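## Task

Remove the masking tape roll from the cupboard and set it on the desk, then close both cupboard doors fully. Slamming either door open or closed counts as failure, as does the robot toppling or being left tilted. Nothing may stay in place only because the robot is holding it; at the end the robot must release everything and back away.

## Robot and tools

ROBOT. A Hello Robot Stretch 3 with a single arm: a two-wheeled base (0.33 m long, 0.34 m wide), a mast carrying a lift, and a telescoping arm that points out of the robot's RIGHT side. The base cannot drive sideways, so the gripper is moved forward or back by driving the base. Spins happen about the point between the drive wheels, 0.05 m behind the front edge. Stowed (arm in, wrist folded) the wrist reaches 0.06 m past the right side and a spin sweeps a 0.28 m radius; an unfolded level wrist reaches beyond that. Loose objects may occasionally get nudged by an outside disturbance.

FRAMES. Base frame: origin on the floor between the drive wheels, x ahead, y to the left, z up. hand_pose is reported in it, located where closed fingertips meet; with all wrist joints at zero its x points up, y back along the arm toward the mast, z toward the rear. Fingertip pads are round, 0.04 m wide. Odometry frame = base frame at scene start; heading is positive leftward, -3.142 to 3.142.

TOOL execute_actions. Arguments: "actions" (a list holding one action, or empty to just read state and images) and optional "cameras" (names from head_camera, nav_camera, wrist_camera, all; omitted/null/["all"] gives every camera, [] gives none). An action may contain "base", "joints", both, and optionally "contact_limits"; its motions begin together but may finish at different times.
- base: exactly one key. {"translate_m": d} is a relative straight drive of d metres, positive forward, range -1 to 1. {"rotate_rad": d} is a relative spin of d radians, positive counter-clockwise seen from above (left), range -3.2 to 3.2. Measured from where the base last reported itself.
- joints: a single dictionary (one robot, one arm) of absolute targets keyed by joint name: lift_m 0 to 1.1 (arm height on mast), arm_m 0 to 0.52 (extension), wrist_yaw_rad -1.345 to 4.42 (0 = along arm, positive toward front, 3.0 = folded over base), wrist_pitch_rad -1.57 to 0.451 (0 level, negative = tips down), wrist_roll_rad -2.911 to 2.911 (0 = fingers side by side), gripper_m -0.089 to 0.179 (larger = wider; real tip gap is smaller by about 0.007 nearly shut and 0.025 fully open, zero below 0.007), head_pan_rad -3.953 to 1.73 (0 ahead, positive left, -1.57 toward the arm), head_tilt_rad -1.53 to 0.419 (negative down). Done tolerances: ±0.004 for lift, arm, gripper; ±0.02 for yaw, roll, head; ±0.05 for pitch. Any action lasts at most 15 s.
- contact_limits: {"arm_m": n}, n a motor effort percentage 1 to 100, halts arm motion at that effort (negative sense when retracting) and caps holding force until the next action. Too small stops immediately; values over the maximum get clipped.
Unknown keys or out-of-range numbers reject the whole call with no motion. Joints or base left out of an action may still be driving toward earlier targets. If a result reports a stop, any later motion, wait or finished_scene calls in the same reply are skipped.

TOOL wait: {"seconds": 0 to 10}; commands nothing, returns state and images.
TOOL zoom_image: {"camera": name, "region": [x0, y0, x1, y1]} in pixels of that camera's latest full image, top-left origin, at most 504x504.
TOOL finished_scene: {"scene": 1 or 2}; irreversible, reports success and gives the next task. The goal must hold afterwards.

RESULTS. base_status/joint_status: "done" (for base, wheels turned the commanded amount even if slipping), "off_target" (resting short and maybe still pushing), "contact_stop", "time_out", "torque_fault" (target dropped). Lift and arm stop on firm contact and go slack until commanded again; a slack lift may sink under load or keep pressing, and closing fingers on a surface lifts it. Base, wrist and head have no contact stop. Wrist servos overloaded for several seconds shut off for 10 s (limp). on_its_own covers uncommanded parts; "held at" is a held target, not a position; effort outside rest range suggests pushing or load. motor_effort: percent of max, positive toward higher values, bracket = peak in last action; readings carry fixed bias and noise. Positive wheel effort pushes forward. lidar_m: 12 distances from base origin, 30-degree sectors, first straight ahead then counter-clockwise (4th left, 7th behind, 10th right), plane 0.17 m above floor, range 0.15–12 m, "-" = nothing; misses glass, thin legs, robot; lowered lift hides sectors 5, 6, 9, 10 partly. wrist_depth_mm (45–1000) and head_depth_mm (280–4000, sideways image): 7x7 median depths from top left. base_tilt in degrees (forward/right positive, ~4° fixed bias); turned_by_wheels and turned_by_imu give turn since last result. Odometry counts slip as travel.

CAMERAS. head_camera and nav_camera ride on the pan/tilt head; wrist_camera is on the gripper. Calibration as given: head_camera 896x504 pinhole, nav_camera 672x504 fisheye, wrist_camera 644x364 pinhole; T_world_to_cam maps base frame to camera; errors grow for the wrist camera at long reach.

GRIPPING. Close with gripper_m below the object's width (lower = firmer, but stall guard may loosen grip). Release by opening at least 0.02 beyond the contact value. Neither reading nor "done" confirms a hold; resend a different value to re-squeeze.

SAFE PRACTICE. Fast base speed (0.30 m/s, 1.9 rad/s) only when stowed: lift_m < 0.30, arm_m < 0.03, wrist_yaw_rad > 2.54; otherwise 0.10 m/s and 0.63 rad/s. Fold or unfold the wrist only with lift_m 0.32–0.95, wrist_pitch_rad -0.4, roll near 0; once folded the lift may go to 0.25. With yaw below -0.4 keep pitch at -0.5 or lower. Avoid arm pushes against rigid things with the gripper above ~0.45 m, repeated pushes after a contact stop, higher-than-default contact limits, driving while holding or hooking something fixed, and snagging furniture (worst reversing). If tilted, reverse the last move in small steps, free the gripper, and lower lift_m to about 0.2. Move doors gently, avoid drops and hard hits, then release and withdraw at the end.

Each tool is called after ">>>" as a command line: name --argument value for each argument, lists and objects as JSON in quotes; but a table of rows of numbers goes row by row, as --pt "numbers of a row", without its own name.

## Session

I'll start by looking at the current state of the scene.

>>> execute_actions --actions '[]'

Scene clock: 0.00 s.
base_odometry: x=+0.000 y=+0.000 heading=+0.000 (m, m, rad; odometry frame)
turned_by_wheels: +0.000 (rad since the last result)
turned_by_imu: +0.000 (rad since the last result)
base_tilt: forward=-1.8 right=+1.1 (deg)
lidar_m: 1.12 1.16 1.41 2.75 2.95 2.90 2.15 2.17 2.04 1.46 1.53 1.25
head_depth_mm: 1139 1155 1164 1170 1179 1196 1202 / 1121 1134 1142 1151 1160 1167 1186 / 1096 1117 1113 1131 1137 1141 1159 / 1077 1086 1092 1105 1116 1125 1141 / 1062 1066 1077 1085 1093 1108 1113 / 1030 1035 1043 1061 1059 1067 1079 / 1036 1041 1053 1063 1079 1081 1089
base_status: not commanded
joint_positions: lift_m=+0.545 arm_m=-0.002 wrist_yaw_rad=+2.938 wrist_pitch_rad=-0.541 wrist_roll_rad=-0.001 gripper_m=+0.037 head_pan_rad=-0.003 head_tilt_rad=-0.018
joint_status: not commanded
motor_effort: left_wheel=+0 right_wheel=+1 lift_m=+40 arm_m=+0 wrist_yaw_rad=+0 wrist_pitch_rad=+7 wrist_roll_rad=+0 gripper_m=+0 head_pan_rad=-1 head_tilt_rad=+2 (%)
hand_pose: x=+0.0206 y=+0.0598 z=+0.5313 quat_wxyz=(+0.257, +0.696, +0.119, +0.659) (m; base frame)
wrist_depth_mm: - - - - - - 966 / - - - - - - 983 / - - - - - - - / - - - - - - - / 854 862 907 903 887 920 916 / 738 719 - 767 783 768 781 / 652 656 667 670 662 685 678
pictures: head_camera (sideways: a quarter turn clockwise sets it upright), nav_camera (sideways: a quarter turn counterclockwise sets it upright), wrist_camera
Images, in order (width x height): head_camera 896x504, nav_camera 672x504, wrist_camera 644x364.

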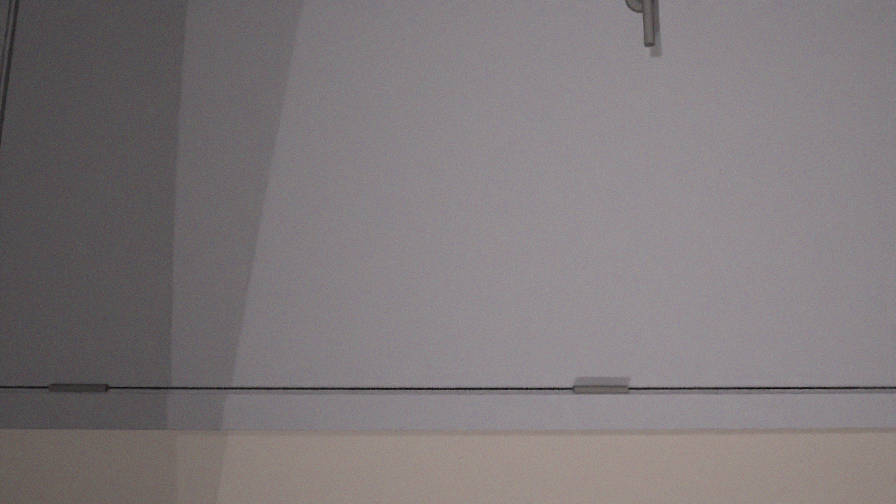

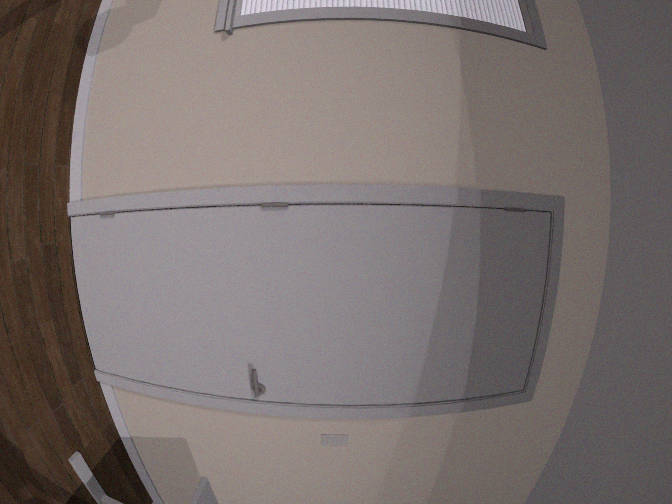

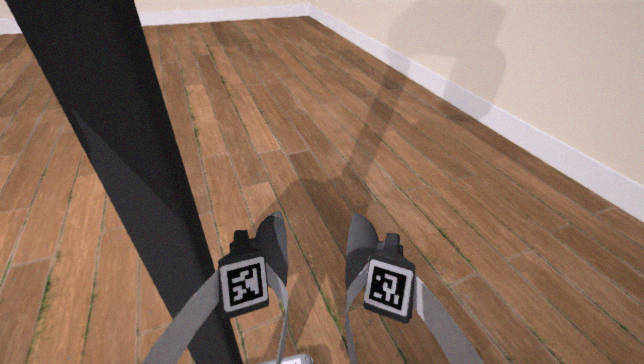

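>>> execute_actions --actions '[{"joints": {"head_pan_rad": -1.57, "head_tilt_rad": -0.4}}]' --cameras '["head_camera", "nav_camera"]'

>>> execute_actions --actions '[{"joints": {"head_pan_rad": -3.14, "head_tilt_rad": -0.4}}]' --cameras '["head_camera", "nav_camera"]'

>>> execute_actions --actions '[{"joints": {"head_pan_rad": 1.57, "head_tilt_rad": -0.4}}]' --cameras '["head_camera", "nav_camera"]'

Scene clock: 14.13 s.
base_odometry: x=+0.000 y=+0.000 heading=+0.000 (m, m, rad; odometry frame)
turned_by_wheels: +0.000 (rad since the last result)
turned_by_imu: -0.001 (rad since the last result)
base_tilt: forward=-1.8 right=+1.1 (deg)
lidar_m: 1.12 1.16 1.41 2.75 2.96 2.91 2.15 2.17 2.04 1.46 1.53 1.26
head_depth_mm: 1655 1772 1943 2054 2244 1715 1385 / 1641 1757 1919 1457 2178 1714 1384 / 1598 1745 1868 1457 2094 1721 1379 / 1585 1680 1841 1447 2136 1713 1384 / 1530 1689 1810 1452 2063 1721 1380 / 1521 1646 1790 1457 2046 1721 1388 / 1500 1624 1760 1441 2054 1710 1377
base_status: not commanded
joint_positions: lift_m=+0.545 arm_m=-0.002 wrist_yaw_rad=+2.938 wrist_pitch_rad=-0.541 wrist_roll_rad=-0.001 gripper_m=+0.037 head_pan_rad=-1.563 head_tilt_rad=-0.395
joint_status: all done
motor_effort: left_wheel=+0(0) right_wheel=+1(1) lift_m=+40(40) arm_m=+0(0) wrist_yaw_rad=+0(1) wrist_pitch_rad=+7(8) wrist_roll_rad=+1(0) gripper_m=+1(0) head_pan_rad=-4(37) head_tilt_rad=-1(20) (%)
hand_pose: x=+0.0206 y=+0.0598 z=+0.5313 quat_wxyz=(+0.257, +0.696, +0.119, +0.659) (m; base frame)
wrist_depth_mm: - - - - - - 964 / - - - - - - - / - - - - - - - / - - - - - - - / 856 861 912 872 901 908 907 / 730 744 - 763 774 778 786 / 638 651 669 669 672 669 687
pictures: head_camera (sideways: a quarter turn clockwise sets it upright), nav_camera (sideways: a quarter turn counterclockwise sets it upright)
camera_calibration (this result's frames):
head_camera: T_world_to_cam=[[0.020928, 0.430463, -0.902366, 1.19922], [0.999413, 0.015486, 0.0305662, -0.0407742], [0.0271317, -0.902475, -0.429886, 0.518808], [0, 0, 0, 1]] pos_world=[0.00157682, -0.0473772, 1.30641]
nav_camera: T_world_to_cam=[[0.00157291, -0.390942, 0.920414, -1.15836], [-0.999799, -0.0189941, -0.0063591, 0.0648502], [0.0199685, -0.920219, -0.390894, 0.46548], [0, 0, 0, 1]] pos_world=[0.0573643, -0.0232764, 1.24854]
Images, in order (width x height): head_camera 896x504, nav_camera 672x504.

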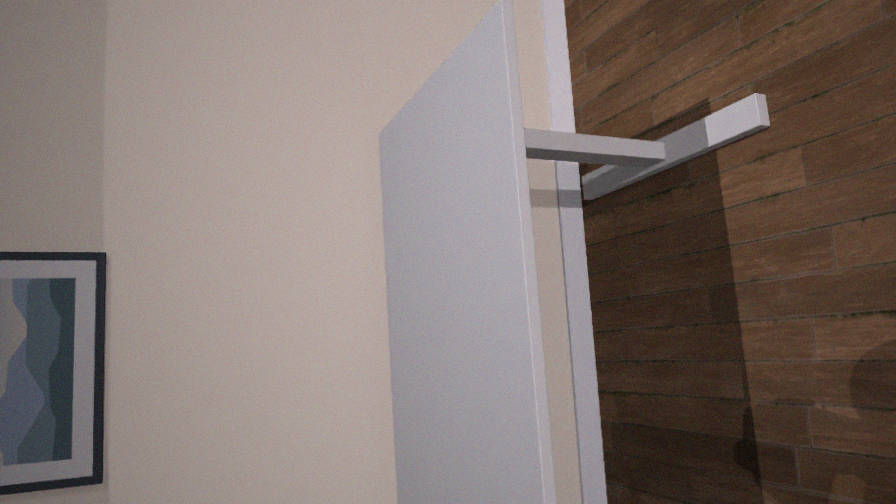

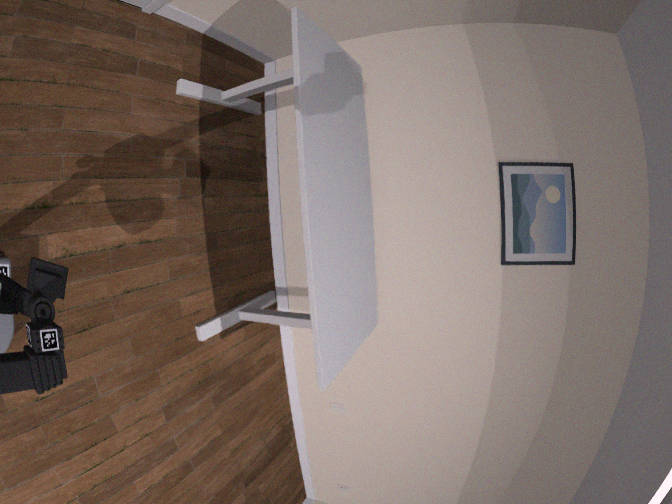

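Scene clock: 15.43 s.
base_odometry: x=+0.000 y=+0.000 heading=+0.000 (m, m, rad; odometry frame)
turned_by_wheels: +0.000 (rad since the last result)
turned_by_imu: +0.000 (rad since the last result)
base_tilt: forward=-1.8 right=+1.1 (deg)
lidar_m: 1.12 1.16 1.41 2.75 2.95 2.89 2.16 2.17 2.04 1.46 1.53 1.25
head_depth_mm: 2388 2593 2832 3034 2245 1714 1385 / 2378 2547 2738 2956 2257 1707 1385 / 2319 2500 2692 2910 2250 1708 1391 / 2290 2430 2168 2376 2250 1718 1389 / 2238 2376 2136 2319 2263 1715 1388 / 2215 2379 2098 2283 2279 1718 1385 / 2179 2353 2115 2649 2224 1709 1375
base_status: not commanded
joint_positions: lift_m=+0.545 arm_m=-0.002 wrist_yaw_rad=+2.938 wrist_pitch_rad=-0.541 wrist_roll_rad=-0.001 gripper_m=+0.037 head_pan_rad=-3.133 head_tilt_rad=-0.395
joint_status: all done
motor_effort: left_wheel=+0(0) right_wheel=+0(1) lift_m=+40(40) arm_m=+0(0) wrist_yaw_rad=+0(0) wrist_pitch_rad=+7(8) wrist_roll_rad=+0(0) gripper_m=+0(0) head_pan_rad=-3(37) head_tilt_rad=-1(3) (%)
hand_pose: x=+0.0206 y=+0.0598 z=+0.5313 quat_wxyz=(+0.257, +0.696, +0.119, +0.659) (m; base frame)
wrist_depth_mm: - - - - - - 982 / - - - - - - 980 / - - - - - - - / - - - - - - - / 838 845 900 909 922 890 904 / 733 739 - 767 794 776 775 / 658 651 659 672 664 671 684
pictures: head_camera (sideways: a quarter turn clockwise sets it upright), nav_camera (sideways: a quarter turn counterclockwise sets it upright)
camera_calibration (this result's frames):
head_camera: T_world_to_cam=[[0.430683, -0.0205814, -0.902268, 1.19659], [0.0162796, -0.9994, 0.0305679, -0.0347792], [-0.902356, -0.0278536, -0.43009, 0.524743], [0, 0, 0, 1]] pos_world=[-0.0412818, 0.00448525, 1.3064]
nav_camera: T_world_to_cam=[[-0.391149, -0.00188786, 0.920326, -1.15585], [-0.0197934, 0.999784, -0.00636158, 0.0588754], [-0.920115, -0.0207047, -0.391102, 0.471485], [0, 0, 0, 1]] pos_world=[-0.0171233, -0.0512828, 1.24853]
Images, in order (width x height): head_camera 896x504, nav_camera 672x504.

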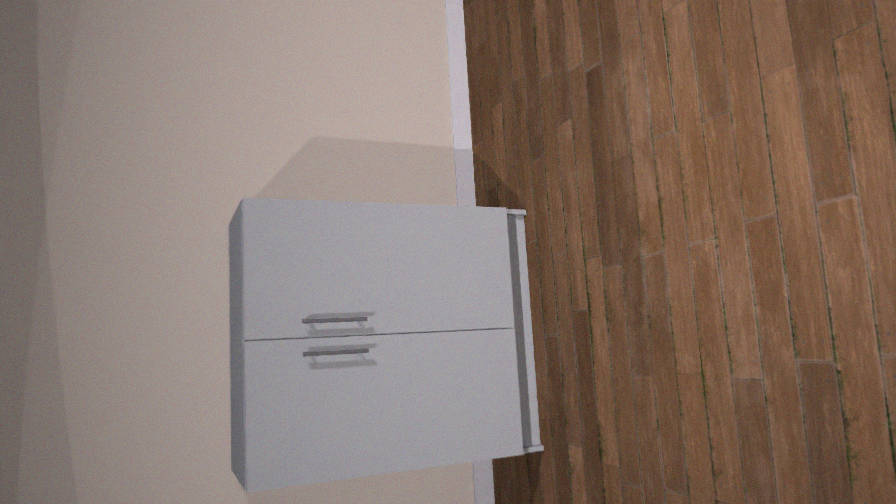

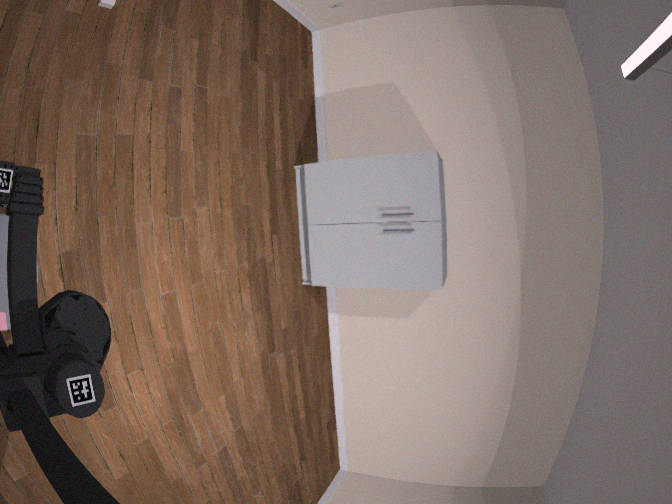

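Scene clock: 17.97 s.
base_odometry: x=+0.000 y=+0.000 heading=+0.000 (m, m, rad; odometry frame)
turned_by_wheels: +0.000 (rad since the last result)
turned_by_imu: +0.000 (rad since the last result)
base_tilt: forward=-1.8 right=+1.2 (deg)
lidar_m: 1.12 1.16 1.41 2.75 2.96 2.91 2.16 2.17 2.04 1.46 1.53 1.26
head_depth_mm: 2174 2246 2308 2347 2216 1724 1375 / 2639 2812 2974 2940 2248 1717 1385 / 2631 2792 3068 3214 2272 1703 1391 / 2568 2798 3005 3147 2261 1718 1383 / 2517 2742 2978 3098 2249 1709 1379 / 2514 2651 2915 3051 2258 1718 1381 / 2470 2581 2799 3000 2252 1695 1393
base_status: not commanded
joint_positions: lift_m=+0.545 arm_m=-0.002 wrist_yaw_rad=+2.938 wrist_pitch_rad=-0.541 wrist_roll_rad=-0.001 gripper_m=+0.037 head_pan_rad=+1.563 head_tilt_rad=-0.395
joint_status: all done
motor_effort: left_wheel=+0(0) right_wheel=+1(1) lift_m=+41(41) arm_m=+0(0) wrist_yaw_rad=-1(0) wrist_pitch_rad=+7(7) wrist_roll_rad=+0(0) gripper_m=+0(0) head_pan_rad=+2(36) head_tilt_rad=+0(2) (%)
hand_pose: x=+0.0206 y=+0.0598 z=+0.5313 quat_wxyz=(+0.257, +0.696, +0.119, +0.659) (m; base frame)
wrist_depth_mm: - - - - - - 952 / - - - - - - - / - - - - - - - / - - - - - - - / 856 844 911 875 908 906 891 / 732 748 - 761 775 761 777 / 637 649 664 678 665 687 696
pictures: head_camera (sideways: a quarter turn clockwise sets it upright), nav_camera (sideways: a quarter turn counterclockwise sets it upright)
camera_calibration (this result's frames):
head_camera: T_world_to_cam=[[-0.0278397, -0.430275, -0.902268, 1.19939], [-0.999533, 0.000572407, 0.0305679, -0.0285828], [-0.0126361, 0.902698, -0.43009, 0.519316], [0, 0, 0, 1]] pos_world=[0.0113835, 0.0472995, 1.3064]
nav_camera: T_world_to_cam=[[0.0047071, 0.391125, 0.920326, -1.15826], [0.999975, 0.00293447, -0.00636158, 0.0526548], [-0.00518884, 0.920333, -0.391102, 0.465904], [0, 0, 0, 1]] pos_world=[-0.0447839, 0.0240846, 1.24853]
Images, in order (width x height): head_camera 896x504, nav_camera 672x504.

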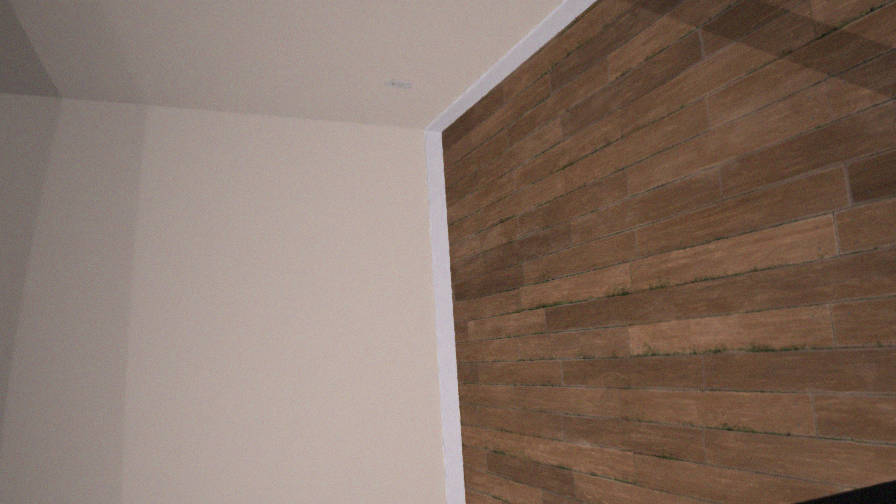

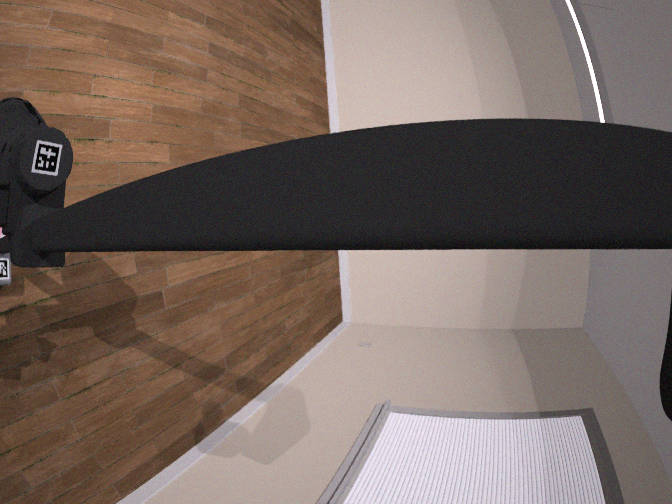

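>>> execute_actions --actions '[{"base": {"rotate_rad": 0.203}, "joints": {"lift_m": 0.28, "head_pan_rad": -3.14, "head_tilt_rad": -0.5}}]' --cameras '[]'

>>> execute_actions --actions '[{"base": {"translate_m": -1.0}}]' --cameras '[]'

>>> execute_actions --actions '[{"base": {"translate_m": -0.345}}]' --cameras '["head_camera", "nav_camera"]'

Scene clock: 68.33 s.
base_odometry: x=+0.000 y=+0.000 heading=+0.203 (m, m, rad; odometry frame)
turned_by_wheels: +0.203 (rad since the last result)
turned_by_imu: +0.197 (rad since the last result)
base_tilt: forward=-1.8 right=+1.1 (deg)
lidar_m: 1.12 1.21 1.68 2.94 3.08 2.70 2.16 2.55 1.46 1.84 1.53 1.17
head_depth_mm: 2231 2369 2675 2688 1984 1564 1290 / 2225 2042 2196 2443 1997 1577 1289 / 2256 2046 2207 2393 1984 1563 1285 / 2257 2083 2197 2419 1966 1567 1291 / 2257 2096 2231 2425 1988 1564 1289 / 2276 2474 2717 2690 1970 1561 1289 / 2302 2527 2788 2652 1978 1561 1284
base_status: done
joint_positions: lift_m=+0.280 arm_m=-0.002 wrist_yaw_rad=+2.938 wrist_pitch_rad=-0.541 wrist_roll_rad=-0.001 gripper_m=+0.037 head_pan_rad=-3.133 head_tilt_rad=-0.494
joint_status: all done
motor_effort: left_wheel=-2(7) right_wheel=+3(6) lift_m=+31(29) arm_m=+0(0) wrist_yaw_rad=-1(1) wrist_pitch_rad=+7(7) wrist_roll_rad=+0(1) gripper_m=+0(0) head_pan_rad=-5(37) head_tilt_rad=-2(10) (%)
hand_pose: x=+0.0206 y=+0.0598 z=+0.2664 quat_wxyz=(+0.257, +0.696, +0.119, +0.659) (m; base frame)
wrist_depth_mm: - - - - - - - / 980 - - - - - - / 754 - 784 807 816 829 849 / 605 - 624 638 642 657 667 / 515 510 546 553 536 541 545 / 457 - - - 470 461 472 / - - - - 397 406 404
pictures: none
No camera images: the call's "cameras" was empty. Leave "cameras" out to get every camera's image.

Scene clock: 73.33 s.
base_odometry: x=-0.979 y=-0.201 heading=+0.203 (m, m, rad; odometry frame)
turned_by_wheels: +0.000 (rad since the last result)
turned_by_imu: -0.004 (rad since the last result)
base_tilt: forward=-1.8 right=+1.2 (deg)
lidar_m: 2.12 2.25 3.06 2.96 2.26 1.19 1.16 1.21 1.87 1.82 1.44 2.17
head_depth_mm: 1353 1429 1140 1273 1427 1547 1286 / 1363 1440 1153 1274 1430 1555 1294 / 1363 1440 1157 1283 1440 1557 1299 / 1378 1451 1158 1291 1455 1564 1291 / 1380 1450 1167 1301 1464 1565 1289 / 1380 1449 1177 1328 1562 1568 1290 / 1385 1527 1683 1883 1988 1560 1296
base_status: done
joint_positions: lift_m=+0.280 arm_m=-0.002 wrist_yaw_rad=+2.938 wrist_pitch_rad=-0.541 wrist_roll_rad=-0.001 gripper_m=+0.037 head_pan_rad=-3.133 head_tilt_rad=-0.495
joint_status: not commanded
motor_effort: left_wheel=-1(13) right_wheel=+2(7) lift_m=+31(31) arm_m=+0(0) wrist_yaw_rad=-1(1) wrist_pitch_rad=+7(7) wrist_roll_rad=+0(0) gripper_m=+1(0) head_pan_rad=-3(4) head_tilt_rad=-1(3) (%)
hand_pose: x=+0.0206 y=+0.0598 z=+0.2664 quat_wxyz=(+0.257, +0.696, +0.119, +0.659) (m; base frame)
wrist_depth_mm: - - - - - - - / 970 - - - - - - / 735 - 770 800 810 825 805 / 611 - 622 640 646 644 647 / 516 506 538 551 544 546 544 / 453 - - - 465 464 468 / - - - - 399 407 406
pictures: none
No camera images: the call's "cameras" was empty. Leave "cameras" out to get every camera's image.

Scene clock: 76.10 s.
base_odometry: x=-1.317 y=-0.271 heading=+0.203 (m, m, rad; odometry frame)
turned_by_wheels: +0.000 (rad since the last result)
turned_by_imu: -0.002 (rad since the last result)
base_tilt: forward=-1.8 right=+1.1 (deg)
lidar_m: 2.47 2.61 3.08 2.97 1.78 0.84 0.81 0.85 1.86 1.81 1.58 2.45
head_depth_mm: 1063 1147 812 874 982 1125 1258 / 1066 1148 818 870 993 1132 1257 / 1070 1150 822 886 999 1146 1265 / 1077 1156 824 892 1005 1151 1265 / 1077 1164 829 894 1011 1168 1269 / 1082 1166 832 900 1018 1169 1289 / 1088 1196 840 905 1568 1519 1289
base_status: done
joint_positions: lift_m=+0.280 arm_m=-0.002 wrist_yaw_rad=+2.938 wrist_pitch_rad=-0.541 wrist_roll_rad=-0.001 gripper_m=+0.037 head_pan_rad=-3.133 head_tilt_rad=-0.495
joint_status: not commanded
motor_effort: left_wheel=-1(13) right_wheel=+1(6) lift_m=+31(31) arm_m=+0(1) wrist_yaw_rad=-1(0) wrist_pitch_rad=+7(7) wrist_roll_rad=+0(0) gripper_m=+1(0) head_pan_rad=-3(3) head_tilt_rad=-2(1) (%)
hand_pose: x=+0.0206 y=+0.0598 z=+0.2664 quat_wxyz=(+0.257, +0.696, +0.119, +0.659) (m; base frame)
wrist_depth_mm: - - - - - - - / 996 - - - - - - / 765 - 779 772 819 829 844 / 619 - 633 639 643 652 658 / 519 507 535 547 545 538 551 / 457 - - - 470 466 462 / - - - - 397 407 410
pictures: head_camera (sideways: a quarter turn clockwise sets it upright), nav_camera (sideways: a quarter turn counterclockwise sets it upright)
camera_calibration (this result's frames):
head_camera: T_world_to_cam=[[0.518561, -0.0199456, -0.854808, 1.13415], [0.012922, -0.999431, 0.0311592, -0.0355245], [-0.854943, -0.0272038, -0.518008, 0.638852], [0, 0, 0, 1]] pos_world=[-0.0414877, 0.00449628, 1.30152]
nav_camera: T_world_to_cam=[[-0.481031, -0.00255146, 0.8767, -1.09839], [-0.0188336, 0.999795, -0.00742399, 0.0602518], [-0.876501, -0.0200826, -0.48098, 0.588174], [0, 0, 0, 1]] pos_world=[-0.0116881, -0.0512299, 1.2463]
Images, in order (width x height): head_camera 896x504, nav_camera 672x504.

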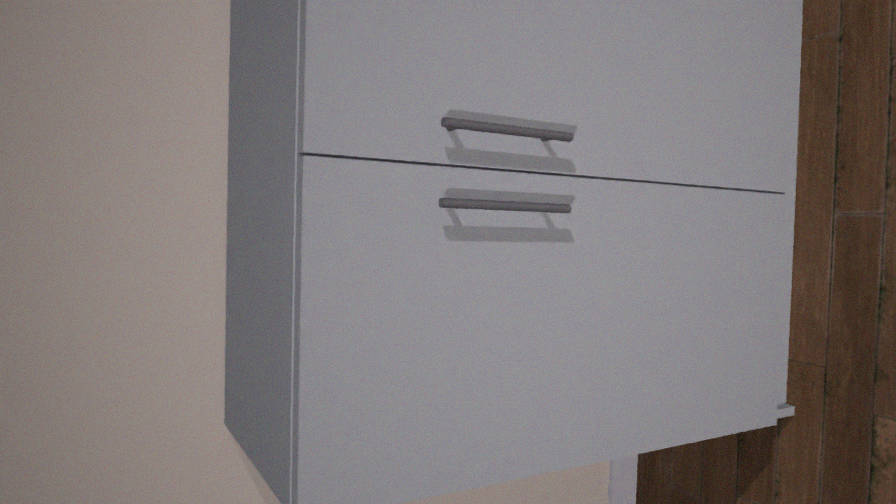

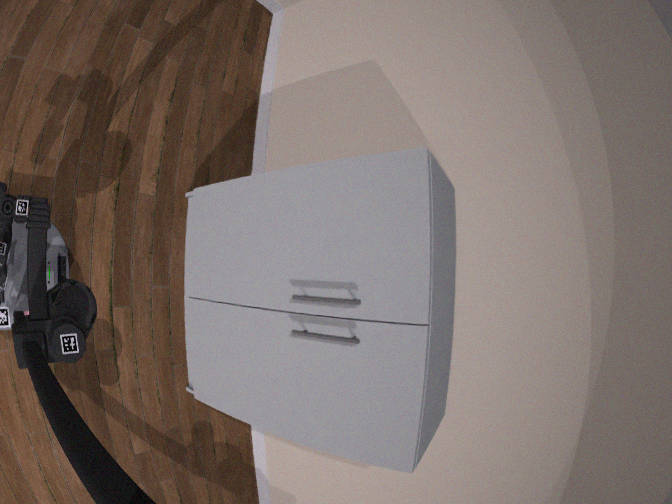

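>>> execute_actions --actions '[{"base": {"translate_m": -0.08}}]' --cameras '[]'

>>> execute_actions --actions '[{"base": {"rotate_rad": -1.60}, "joints": {"head_pan_rad": -1.57, "head_tilt_rad": -0.6}}]' --cameras '[]'

>>> execute_actions --actions '[{"joints": {"lift_m": 0.7, "wrist_pitch_rad": -0.4}}]' --cameras '[]'

>>> execute_actions --actions '[{"joints": {"wrist_yaw_rad": 0.0, "gripper_m": 0.1}}]' --cameras '[]'

>>> execute_actions --actions '[{"joints": {"wrist_pitch_rad": 0.0}}]'

Scene clock: 157.97 s.
base_odometry: x=-1.396 y=-0.287 heading=+0.203 (m, m, rad; odometry frame)
turned_by_wheels: +0.000 (rad since the last result)
turned_by_imu: -0.001 (rad since the last result)
base_tilt: forward=-1.8 right=+1.1 (deg)
lidar_m: 2.56 2.69 3.09 2.97 1.68 0.75 0.73 0.76 1.75 1.81 1.62 2.52
head_depth_mm: 994 1068 740 785 888 1014 1177 / 988 1072 744 790 891 1016 1210 / 1001 1081 749 795 892 1028 1205 / 1002 1084 751 799 896 1032 1205 / 1007 1091 752 805 910 1044 1204 / 1012 1097 758 810 908 1044 1210 / 1015 1114 761 811 920 1428 1292
base_status: done
joint_positions: lift_m=+0.280 arm_m=-0.002 wrist_yaw_rad=+2.938 wrist_pitch_rad=-0.541 wrist_roll_rad=-0.001 gripper_m=+0.037 head_pan_rad=-3.133 head_tilt_rad=-0.495
joint_status: not commanded
motor_effort: left_wheel=-1(12) right_wheel=+1(7) lift_m=+31(31) arm_m=+0(0) wrist_yaw_rad=+0(1) wrist_pitch_rad=+7(7) wrist_roll_rad=+0(0) gripper_m=+0(0) head_pan_rad=-3(3) head_tilt_rad=-1(2) (%)
hand_pose: x=+0.0206 y=+0.0598 z=+0.2664 quat_wxyz=(+0.257, +0.696, +0.119, +0.659) (m; base frame)
wrist_depth_mm: - - - - - - - / 979 - - - - - - / 760 - 791 808 804 813 845 / 611 - 634 637 650 654 667 / 506 512 540 546 547 544 533 / 454 - - - 468 468 469 / - - - - 403 403 412
pictures: none
No camera images: the call's "cameras" was empty. Leave "cameras" out to get every camera's image.

Scene clock: 160.23 s.
base_odometry: x=-1.396 y=-0.287 heading=-1.397 (m, m, rad; odometry frame)
turned_by_wheels: -1.600 (rad since the last result)
turned_by_imu: -1.555 (rad since the last result)
base_tilt: forward=-1.8 right=+1.1 (deg)
lidar_m: 1.81 1.62 2.52 2.55 2.69 3.09 2.98 1.68 0.76 0.73 0.77 1.74
head_depth_mm: 994 912 732 834 976 1155 1225 / 1000 908 738 825 972 1167 1236 / 1000 904 735 837 979 1169 1220 / 1002 899 738 845 980 1176 1220 / 1002 898 743 841 985 1177 1224 / 1005 901 746 847 988 1187 1225 / 1009 899 744 850 1017 1403 1219
base_status: done
joint_positions: lift_m=+0.280 arm_m=-0.002 wrist_yaw_rad=+2.938 wrist_pitch_rad=-0.541 wrist_roll_rad=-0.001 gripper_m=+0.037 head_pan_rad=-1.577 head_tilt_rad=-0.593
joint_status: all done
motor_effort: left_wheel=+1(13) right_wheel=+0(7) lift_m=+32(31) arm_m=+0(0) wrist_yaw_rad=-1(1) wrist_pitch_rad=+7(7) wrist_roll_rad=+0(1) gripper_m=+0(1) head_pan_rad=+2(37) head_tilt_rad=-3(8) (%)
hand_pose: x=+0.0206 y=+0.0597 z=+0.2664 quat_wxyz=(+0.257, +0.696, +0.119, +0.659) (m; base frame)
wrist_depth_mm: - - - - - - - / 968 - - - - - - / 761 - 756 803 811 812 837 / 611 - 622 633 646 658 652 / 513 518 545 543 552 541 544 / 456 - - - 463 454 462 / - - - - 403 409 408
pictures: none
No camera images: the call's "cameras" was empty. Leave "cameras" out to get every camera's image.

Scene clock: 164.90 s.
base_odometry: x=-1.396 y=-0.287 heading=-1.397 (m, m, rad; odometry frame)
turned_by_wheels: +0.000 (rad since the last result)
turned_by_imu: -0.001 (rad since the last result)
base_tilt: forward=-1.8 right=+1.1 (deg)
lidar_m: 1.81 1.62 2.51 2.55 2.69 3.08 2.98 1.68 0.76 0.73 0.76 1.74
head_depth_mm: 988 909 733 835 968 1154 1223 / 992 906 736 824 975 1157 1223 / 996 905 738 837 979 1159 1219 / 1005 906 740 842 984 1170 1226 / 1007 899 740 847 981 1182 1228 / 1004 898 743 851 985 1179 1223 / 1010 899 744 855 1018 1410 1220
base_status: not commanded
joint_positions: lift_m=+0.700 arm_m=-0.002 wrist_yaw_rad=+2.938 wrist_pitch_rad=-0.418 wrist_roll_rad=-0.001 gripper_m=+0.037 head_pan_rad=-1.577 head_tilt_rad=-0.593
joint_status: all done
motor_effort: left_wheel=+1(1) right_wheel=-1(1) lift_m=+49(50) arm_m=+0(0) wrist_yaw_rad=-1(0) wrist_pitch_rad=+10(12) wrist_roll_rad=+0(0) gripper_m=+0(0) head_pan_rad=+3(2) head_tilt_rad=-2(2) (%)
hand_pose: x=+0.0240 y=+0.0765 z=+0.7123 quat_wxyz=(+0.217, +0.702, +0.076, +0.674) (m; base frame)
wrist_depth_mm: - - - - - - - / - - - - - - - / - - - - - - - / - - - - - - - / - - - - - - - / - - - - - - - / 883 856 882 906 872 899 907
pictures: none
No camera images: the call's "cameras" was empty. Leave "cameras" out to get every camera's image.

Scene clock: 167.37 s.
base_odometry: x=-1.396 y=-0.287 heading=-1.397 (m, m, rad; odometry frame)
turned_by_wheels: +0.000 (rad since the last result)
turned_by_imu: +0.000 (rad since the last result)
base_tilt: forward=-1.8 right=+1.1 (deg)
lidar_m: 1.81 1.62 2.52 2.55 2.69 3.08 2.98 1.68 0.76 0.73 0.76 1.74
head_depth_mm: 993 912 732 832 969 1161 1224 / 993 909 735 826 974 1162 1227 / 994 901 736 840 978 1156 1251 / 1002 899 738 843 979 1171 1250 / 1003 900 743 846 983 1181 1225 / 1006 898 741 849 988 1196 1225 / 1007 898 744 852 1014 1407 1216
base_status: not commanded
joint_positions: lift_m=+0.700 arm_m=-0.002 wrist_yaw_rad=+0.002 wrist_pitch_rad=-0.418 wrist_roll_rad=-0.001 gripper_m=+0.100 head_pan_rad=-1.577 head_tilt_rad=-0.593
joint_status: all done
motor_effort: left_wheel=+1(2) right_wheel=+0(0) lift_m=+49(49) arm_m=+0(0) wrist_yaw_rad=-2(3) wrist_pitch_rad=+10(10) wrist_roll_rad=+0(0) gripper_m=+1(82) head_pan_rad=+3(3) head_tilt_rad=-2(2) (%)
hand_pose: x=-0.0210 y=-0.3676 z=+0.7123 quat_wxyz=(+0.692, +0.148, -0.691, -0.146) (m; base frame)
wrist_depth_mm: 438 436 436 435 438 437 436 / 945 470 471 474 472 470 472 / - 514 515 520 515 520 528 / - 564 567 571 572 568 577 / - 645 641 639 624 643 - / - - 713 726 721 712 - / 851 831 823 840 849 905 911
pictures: none
No camera images: the call's "cameras" was empty. Leave "cameras" out to get every camera's image.

Scene clock: 168.37 s.
base_odometry: x=-1.396 y=-0.287 heading=-1.397 (m, m, rad; odometry frame)
turned_by_wheels: +0.000 (rad since the last result)
turned_by_imu: +0.000 (rad since the last result)
base_tilt: forward=-1.8 right=+1.1 (deg)
lidar_m: 1.81 1.62 2.53 2.54 2.69 3.09 2.98 1.68 0.76 0.73 0.77 1.74
head_depth_mm: 989 909 732 834 966 1152 1224 / 998 912 737 826 969 1158 1224 / 1002 907 736 838 974 1197 1260 / 1002 898 740 844 976 1180 1249 / 1006 898 742 847 981 1174 1224 / 1001 899 744 849 990 1185 1219 / 1009 897 744 851 1020 1411 1222
base_status: not commanded
joint_positions: lift_m=+0.700 arm_m=-0.002 wrist_yaw_rad=+0.002 wrist_pitch_rad=-0.022 wrist_roll_rad=-0.001 gripper_m=+0.100 head_pan_rad=-1.577 head_tilt_rad=-0.593
joint_status: all done
motor_effort: left_wheel=+2(1) right_wheel=-1(1) lift_m=+49(50) arm_m=+0(0) wrist_yaw_rad=-2(2) wrist_pitch_rad=+12(13) wrist_roll_rad=+0(1) gripper_m=+0(1) head_pan_rad=+2(2) head_tilt_rad=-1(2) (%)
hand_pose: x=-0.0208 y=-0.3989 z=+0.8086 quat_wxyz=(+0.708, +0.009, -0.706, -0.007) (m; base frame)
wrist_depth_mm: 461 453 448 456 462 463 468 / 907 467 461 473 471 478 476 / 915 473 480 485 481 483 486 / 957 491 494 485 495 501 502 / 996 500 508 510 512 514 520 / - 512 521 519 528 525 531 / - 539 528 532 541 543 554
pictures: head_camera (sideways: a quarter turn clockwise sets it upright), nav_camera (sideways: a quarter turn counterclockwise sets it upright), wrist_camera
camera_calibration (this result's frames):
head_camera: T_world_to_cam=[[0.02814, 0.599326, -0.80001, 1.0657], [0.999493, -0.00496546, 0.0314369, -0.0419002], [0.0148685, -0.80049, -0.599162, 0.739128], [0, 0, 0, 1]] pos_world=[0.000900384, -0.0472458, 1.29675]
nav_camera: T_world_to_cam=[[-0.00510354, -0.564453, 0.825449, -1.03446], [-0.99996, -0.00323316, -0.00839337, 0.0674977], [0.00740647, -0.825459, -0.564414, 0.691337], [0, 0, 0, 1]] pos_world=[0.0570952, -0.0130157, 1.24466]
wrist_camera: T_world_to_cam=[[-0.99992, 0.0111935, 0.00581865, -0.0213577], [-0.00382258, 0.170716, -0.985313, 0.900056], [-0.0120225, -0.985257, -0.170659, -0.0915954], [0, 0, 0, 1]] pos_world=[-0.0190167, -0.24366, 0.87133]
Images, in order (width x height): head_camera 896x504, nav_camera 672x504, wrist_camera 644x364.

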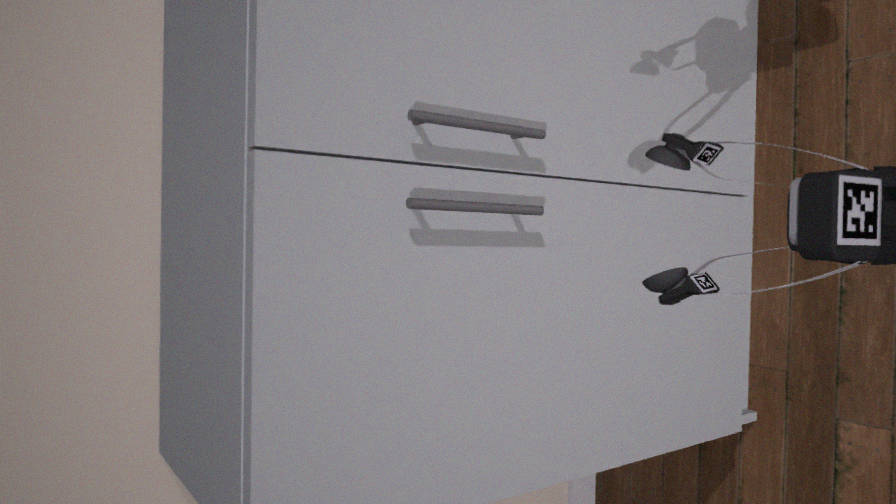

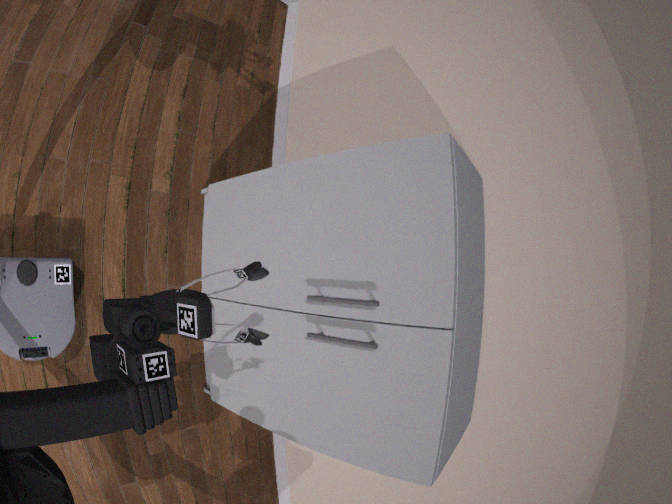

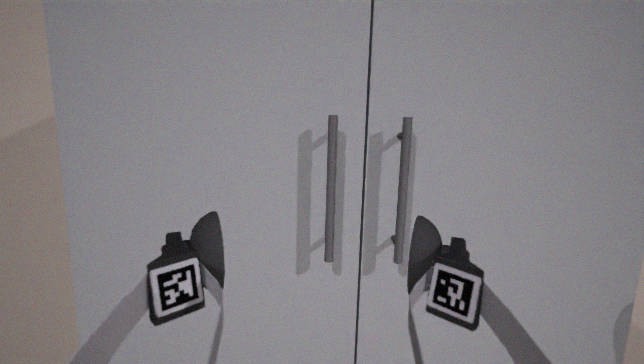

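>>> execute_actions --actions '[{"base": {"rotate_rad": -0.017}, "joints": {"lift_m": 0.67, "arm_m": 0.17, "gripper_m": 0.08}}]' --cameras '["head_camera", "wrist_camera"]'

Scene clock: 257.57 s.
base_odometry: x=-1.396 y=-0.287 heading=-1.414 (m, m, rad; odometry frame)
turned_by_wheels: -0.017 (rad since the last result)
turned_by_imu: -0.017 (rad since the last result)
base_tilt: forward=-1.8 right=+1.1 (deg)
lidar_m: 1.81 1.62 2.52 2.55 2.68 3.10 2.98 1.71 0.76 0.73 0.76 1.70
head_depth_mm: 999 909 736 842 972 1172 1253 / 997 909 739 841 980 1102 - / 999 907 740 845 974 - 1171 / 998 901 737 841 980 1210 1192 / 1001 900 741 844 978 1184 1223 / 1006 897 739 845 984 1179 1214 / 1003 896 743 844 986 1382 1224
base_status: done
joint_positions: lift_m=+0.670 arm_m=+0.170 wrist_yaw_rad=+0.001 wrist_pitch_rad=-0.021 wrist_roll_rad=-0.001 gripper_m=+0.080 head_pan_rad=-1.577 head_tilt_rad=-0.593
joint_status: all done
motor_effort: left_wheel=+2(7) right_wheel=+0(6) lift_m=+31(43) arm_m=+3(4) wrist_yaw_rad=-2(2) wrist_pitch_rad=+12(12) wrist_roll_rad=+0(0) gripper_m=-1(72) head_pan_rad=+2(2) head_tilt_rad=-2(2) (%)
hand_pose: x=-0.0212 y=-0.5704 z=+0.7796 quat_wxyz=(+0.708, +0.008, -0.706, -0.007) (m; base frame)
wrist_depth_mm: 288 291 293 294 301 300 303 / 295 295 300 301 307 311 313 / 303 303 308 310 314 316 321 / 312 310 318 317 318 323 333 / 318 320 324 328 331 334 339 / 332 329 336 335 343 347 347 / 338 342 346 348 354 356 360
pictures: head_camera (sideways: a quarter turn clockwise sets it upright), wrist_camera
camera_calibration (this result's frames):
head_camera: T_world_to_cam=[[0.0281208, 0.599327, -0.80001, 1.0657], [0.999494, -0.00493341, 0.0314369, -0.0419002], [0.0148942, -0.800489, -0.599162, 0.739128], [0, 0, 0, 1]] pos_world=[0.000901899, -0.0472459, 1.29675]
wrist_camera: T_world_to_cam=[[-0.999906, 0.0124349, 0.00579977, -0.018861], [-0.0036106, 0.169339, -0.985551, 0.900136], [-0.0132374, -0.985479, -0.169278, -0.266777], [0, 0, 0, 1]] pos_world=[-0.0191406, -0.415097, 0.84208]
Images, in order (width x height): head_camera 896x504, wrist_camera 644x364.

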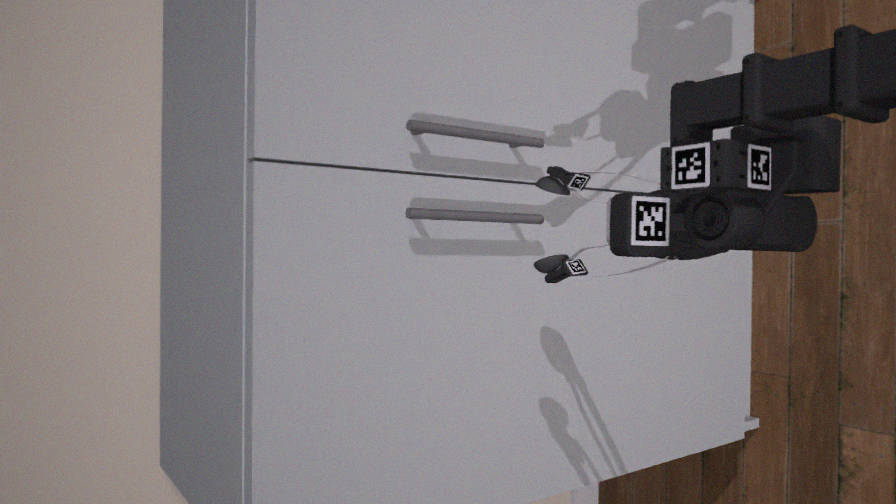

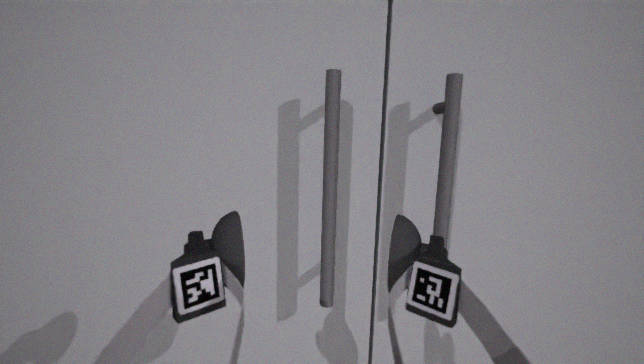

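>>> execute_actions --actions '[{"base": {"translate_m": -0.013}, "joints": {"arm_m": 0.24, "gripper_m": 0.07}}]' --cameras '["wrist_camera"]'

Scene clock: 279.20 s.
base_odometry: x=-1.398 y=-0.274 heading=-1.414 (m, m, rad; odometry frame)
turned_by_wheels: +0.000 (rad since the last result)
turned_by_imu: -0.001 (rad since the last result)
base_tilt: forward=-1.8 right=+1.2 (deg)
lidar_m: 1.82 1.63 2.53 2.55 2.68 3.10 2.97 1.71 0.76 0.73 0.76 1.71
head_depth_mm: 998 906 737 843 977 1167 1235 / 998 907 736 842 957 - 1200 / 1001 907 737 839 958 - 1224 / 997 903 740 828 956 1199 1223 / 1001 897 740 843 982 1171 1222 / 1000 896 742 848 982 1178 1227 / 1004 898 742 846 986 1371 1229
base_status: done
joint_positions: lift_m=+0.670 arm_m=+0.240 wrist_yaw_rad=+0.001 wrist_pitch_rad=-0.021 wrist_roll_rad=-0.001 gripper_m=+0.070 head_pan_rad=-1.577 head_tilt_rad=-0.593
joint_status: all done
motor_effort: left_wheel=+2(5) right_wheel=-1(6) lift_m=+30(29) arm_m=+2(1) wrist_yaw_rad=-2(1) wrist_pitch_rad=+12(12) wrist_roll_rad=+0(0) gripper_m=+0(48) head_pan_rad=+2(3) head_tilt_rad=-2(2) (%)
hand_pose: x=-0.0212 y=-0.6404 z=+0.7796 quat_wxyz=(+0.708, +0.008, -0.706, -0.007) (m; base frame)
wrist_depth_mm: 224 228 227 229 232 234 236 / 231 232 234 234 237 240 243 / 234 237 239 240 244 244 249 / 240 245 245 247 250 251 256 / 249 250 251 253 258 259 262 / 254 259 260 260 - 266 270 / 262 265 269 268 273 277 279
pictures: wrist_camera
camera_calibration (this result's frames):
wrist_camera: T_world_to_cam=[[-0.999905, 0.0124662, 0.00579964, -0.0179784], [-0.00360522, 0.169336, -0.985552, 0.911988], [-0.0132681, -0.98548, -0.169275, -0.335761], [0, 0, 0, 1]] pos_world=[-0.0191437, -0.485094, 0.84208]
Images, in order (width x height): wrist_camera 644x364.

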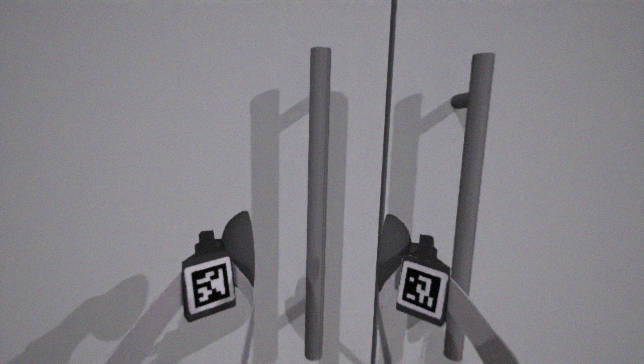

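>>> execute_actions --actions '[{"joints": {"arm_m": 0.292}, "contact_limits": {"arm_m": 15}}]' --cameras '["head_camera", "wrist_camera"]'

Scene clock: 289.73 s.
base_odometry: x=-1.398 y=-0.274 heading=-1.414 (m, m, rad; odometry frame)
turned_by_wheels: +0.000 (rad since the last result)
turned_by_imu: -0.001 (rad since the last result)
base_tilt: forward=-1.8 right=+1.1 (deg)
lidar_m: 1.82 1.63 2.52 2.55 2.67 3.09 2.97 1.71 0.76 0.73 0.76 1.71
head_depth_mm: 997 912 737 839 977 1166 1233 / 1000 904 739 840 956 - 1212 / 999 905 737 841 914 1238 1223 / 997 899 739 824 1003 1197 1223 / 1002 899 739 844 984 1172 1223 / 1001 903 739 843 987 1184 1229 / 999 897 741 848 985 1369 1221
base_status: not commanded
joint_positions: lift_m=+0.670 arm_m=+0.292 wrist_yaw_rad=+0.001 wrist_pitch_rad=-0.021 wrist_roll_rad=-0.001 gripper_m=+0.070 head_pan_rad=-1.577 head_tilt_rad=-0.593
joint_status: all done
motor_effort: left_wheel=+2(1) right_wheel=+0(1) lift_m=+30(30) arm_m=+3(3) wrist_yaw_rad=-1(1) wrist_pitch_rad=+11(12) wrist_roll_rad=+0(0) gripper_m=+1(0) head_pan_rad=+2(2) head_tilt_rad=-1(2) (%)
contact_limits: arm_m 15 (drawing in: default 17, maximum 29; extending or still: default 25, maximum 40)
hand_pose: x=-0.0212 y=-0.6924 z=+0.7796 quat_wxyz=(+0.708, +0.008, -0.706, -0.007) (m; base frame)
wrist_depth_mm: 176 176 179 179 183 181 187 / 180 181 183 184 187 187 189 / 185 187 188 190 192 192 195 / 190 190 193 194 198 198 201 / 195 196 196 200 202 203 207 / 201 202 205 205 - 208 212 / 207 208 210 212 214 215 219
pictures: head_camera (sideways: a quarter turn clockwise sets it upright), wrist_camera
camera_calibration (this result's frames):
head_camera: T_world_to_cam=[[0.0281206, 0.599327, -0.80001, 1.0657], [0.999494, -0.00493305, 0.0314369, -0.0419002], [0.0148945, -0.800489, -0.599162, 0.739128], [0, 0, 0, 1]] pos_world=[0.000901916, -0.0472459, 1.29675]
wrist_camera: T_world_to_cam=[[-0.999905, 0.012468, 0.00579971, -0.0173294], [-0.00360498, 0.169336, -0.985552, 0.920794], [-0.01327, -0.98548, -0.169275, -0.387008], [0, 0, 0, 1]] pos_world=[-0.0191439, -0.537095, 0.84208]
Images, in order (width x height): head_camera 896x504, wrist_camera 644x364.

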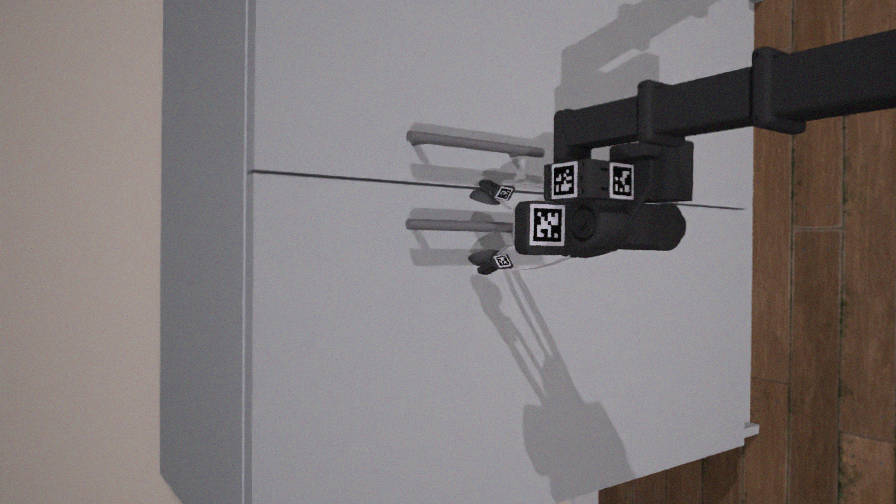

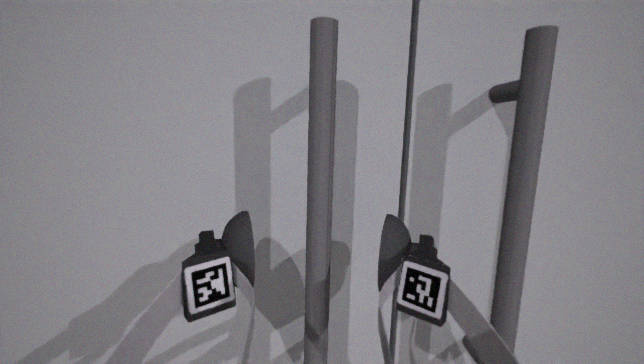

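>>> execute_actions --actions '[{"joints": {"gripper_m": 0.0}}]' --cameras '["wrist_camera"]'

Scene clock: 298.47 s.
base_odometry: x=-1.398 y=-0.274 heading=-1.414 (m, m, rad; odometry frame)
turned_by_wheels: +0.000 (rad since the last result)
turned_by_imu: -0.001 (rad since the last result)
base_tilt: forward=-1.8 right=+1.1 (deg)
lidar_m: 1.82 1.63 2.53 2.55 2.67 3.08 2.96 1.71 0.76 0.73 0.76 1.71
head_depth_mm: 999 909 736 838 980 1168 1245 / 1000 904 736 841 954 - 1217 / 1000 904 738 844 912 1236 1229 / 995 904 738 826 989 1202 1218 / 999 898 740 843 983 1175 1224 / 999 897 741 846 980 1177 1224 / 1002 895 740 844 985 1380 1222
base_status: not commanded
joint_positions: lift_m=+0.670 arm_m=+0.292 wrist_yaw_rad=+0.000 wrist_pitch_rad=-0.021 wrist_roll_rad=-0.001 gripper_m=+0.000 head_pan_rad=-1.577 head_tilt_rad=-0.593
joint_status: all done
motor_effort: left_wheel=+1(1) right_wheel=+0(1) lift_m=+30(30) arm_m=+3(3) wrist_yaw_rad=+0(1) wrist_pitch_rad=+12(11) wrist_roll_rad=+0(0) gripper_m=-3(80) head_pan_rad=+3(2) head_tilt_rad=-1(2) (%)
hand_pose: x=-0.0215 y=-0.6924 z=+0.7796 quat_wxyz=(+0.708, +0.008, -0.706, -0.008) (m; base frame)
wrist_depth_mm: 176 177 179 180 182 184 186 / 180 182 183 183 186 186 191 / 185 187 189 189 191 192 196 / 189 191 193 195 197 197 201 / 194 197 199 197 203 203 207 / 199 202 203 - 209 208 212 / 205 207 212 210 215 216 219
pictures: wrist_camera
camera_calibration (this result's frames):
wrist_camera: T_world_to_cam=[[-0.999889, 0.0137089, 0.00579804, -0.0167859], [-0.00339318, 0.16934, -0.985552, 0.9208], [-0.0144927, -0.985462, -0.169275, -0.387026], [0, 0, 0, 1]] pos_world=[-0.0192686, -0.537098, 0.84208]
Images, in order (width x height): wrist_camera 644x364.

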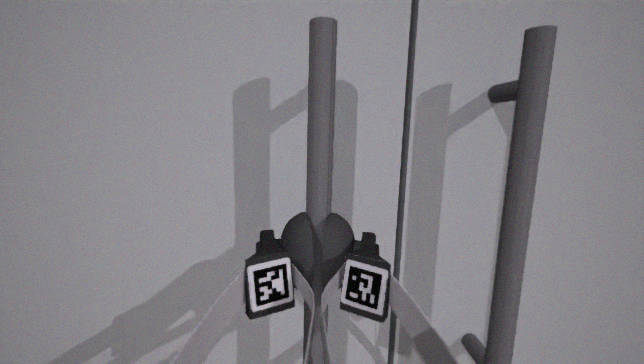

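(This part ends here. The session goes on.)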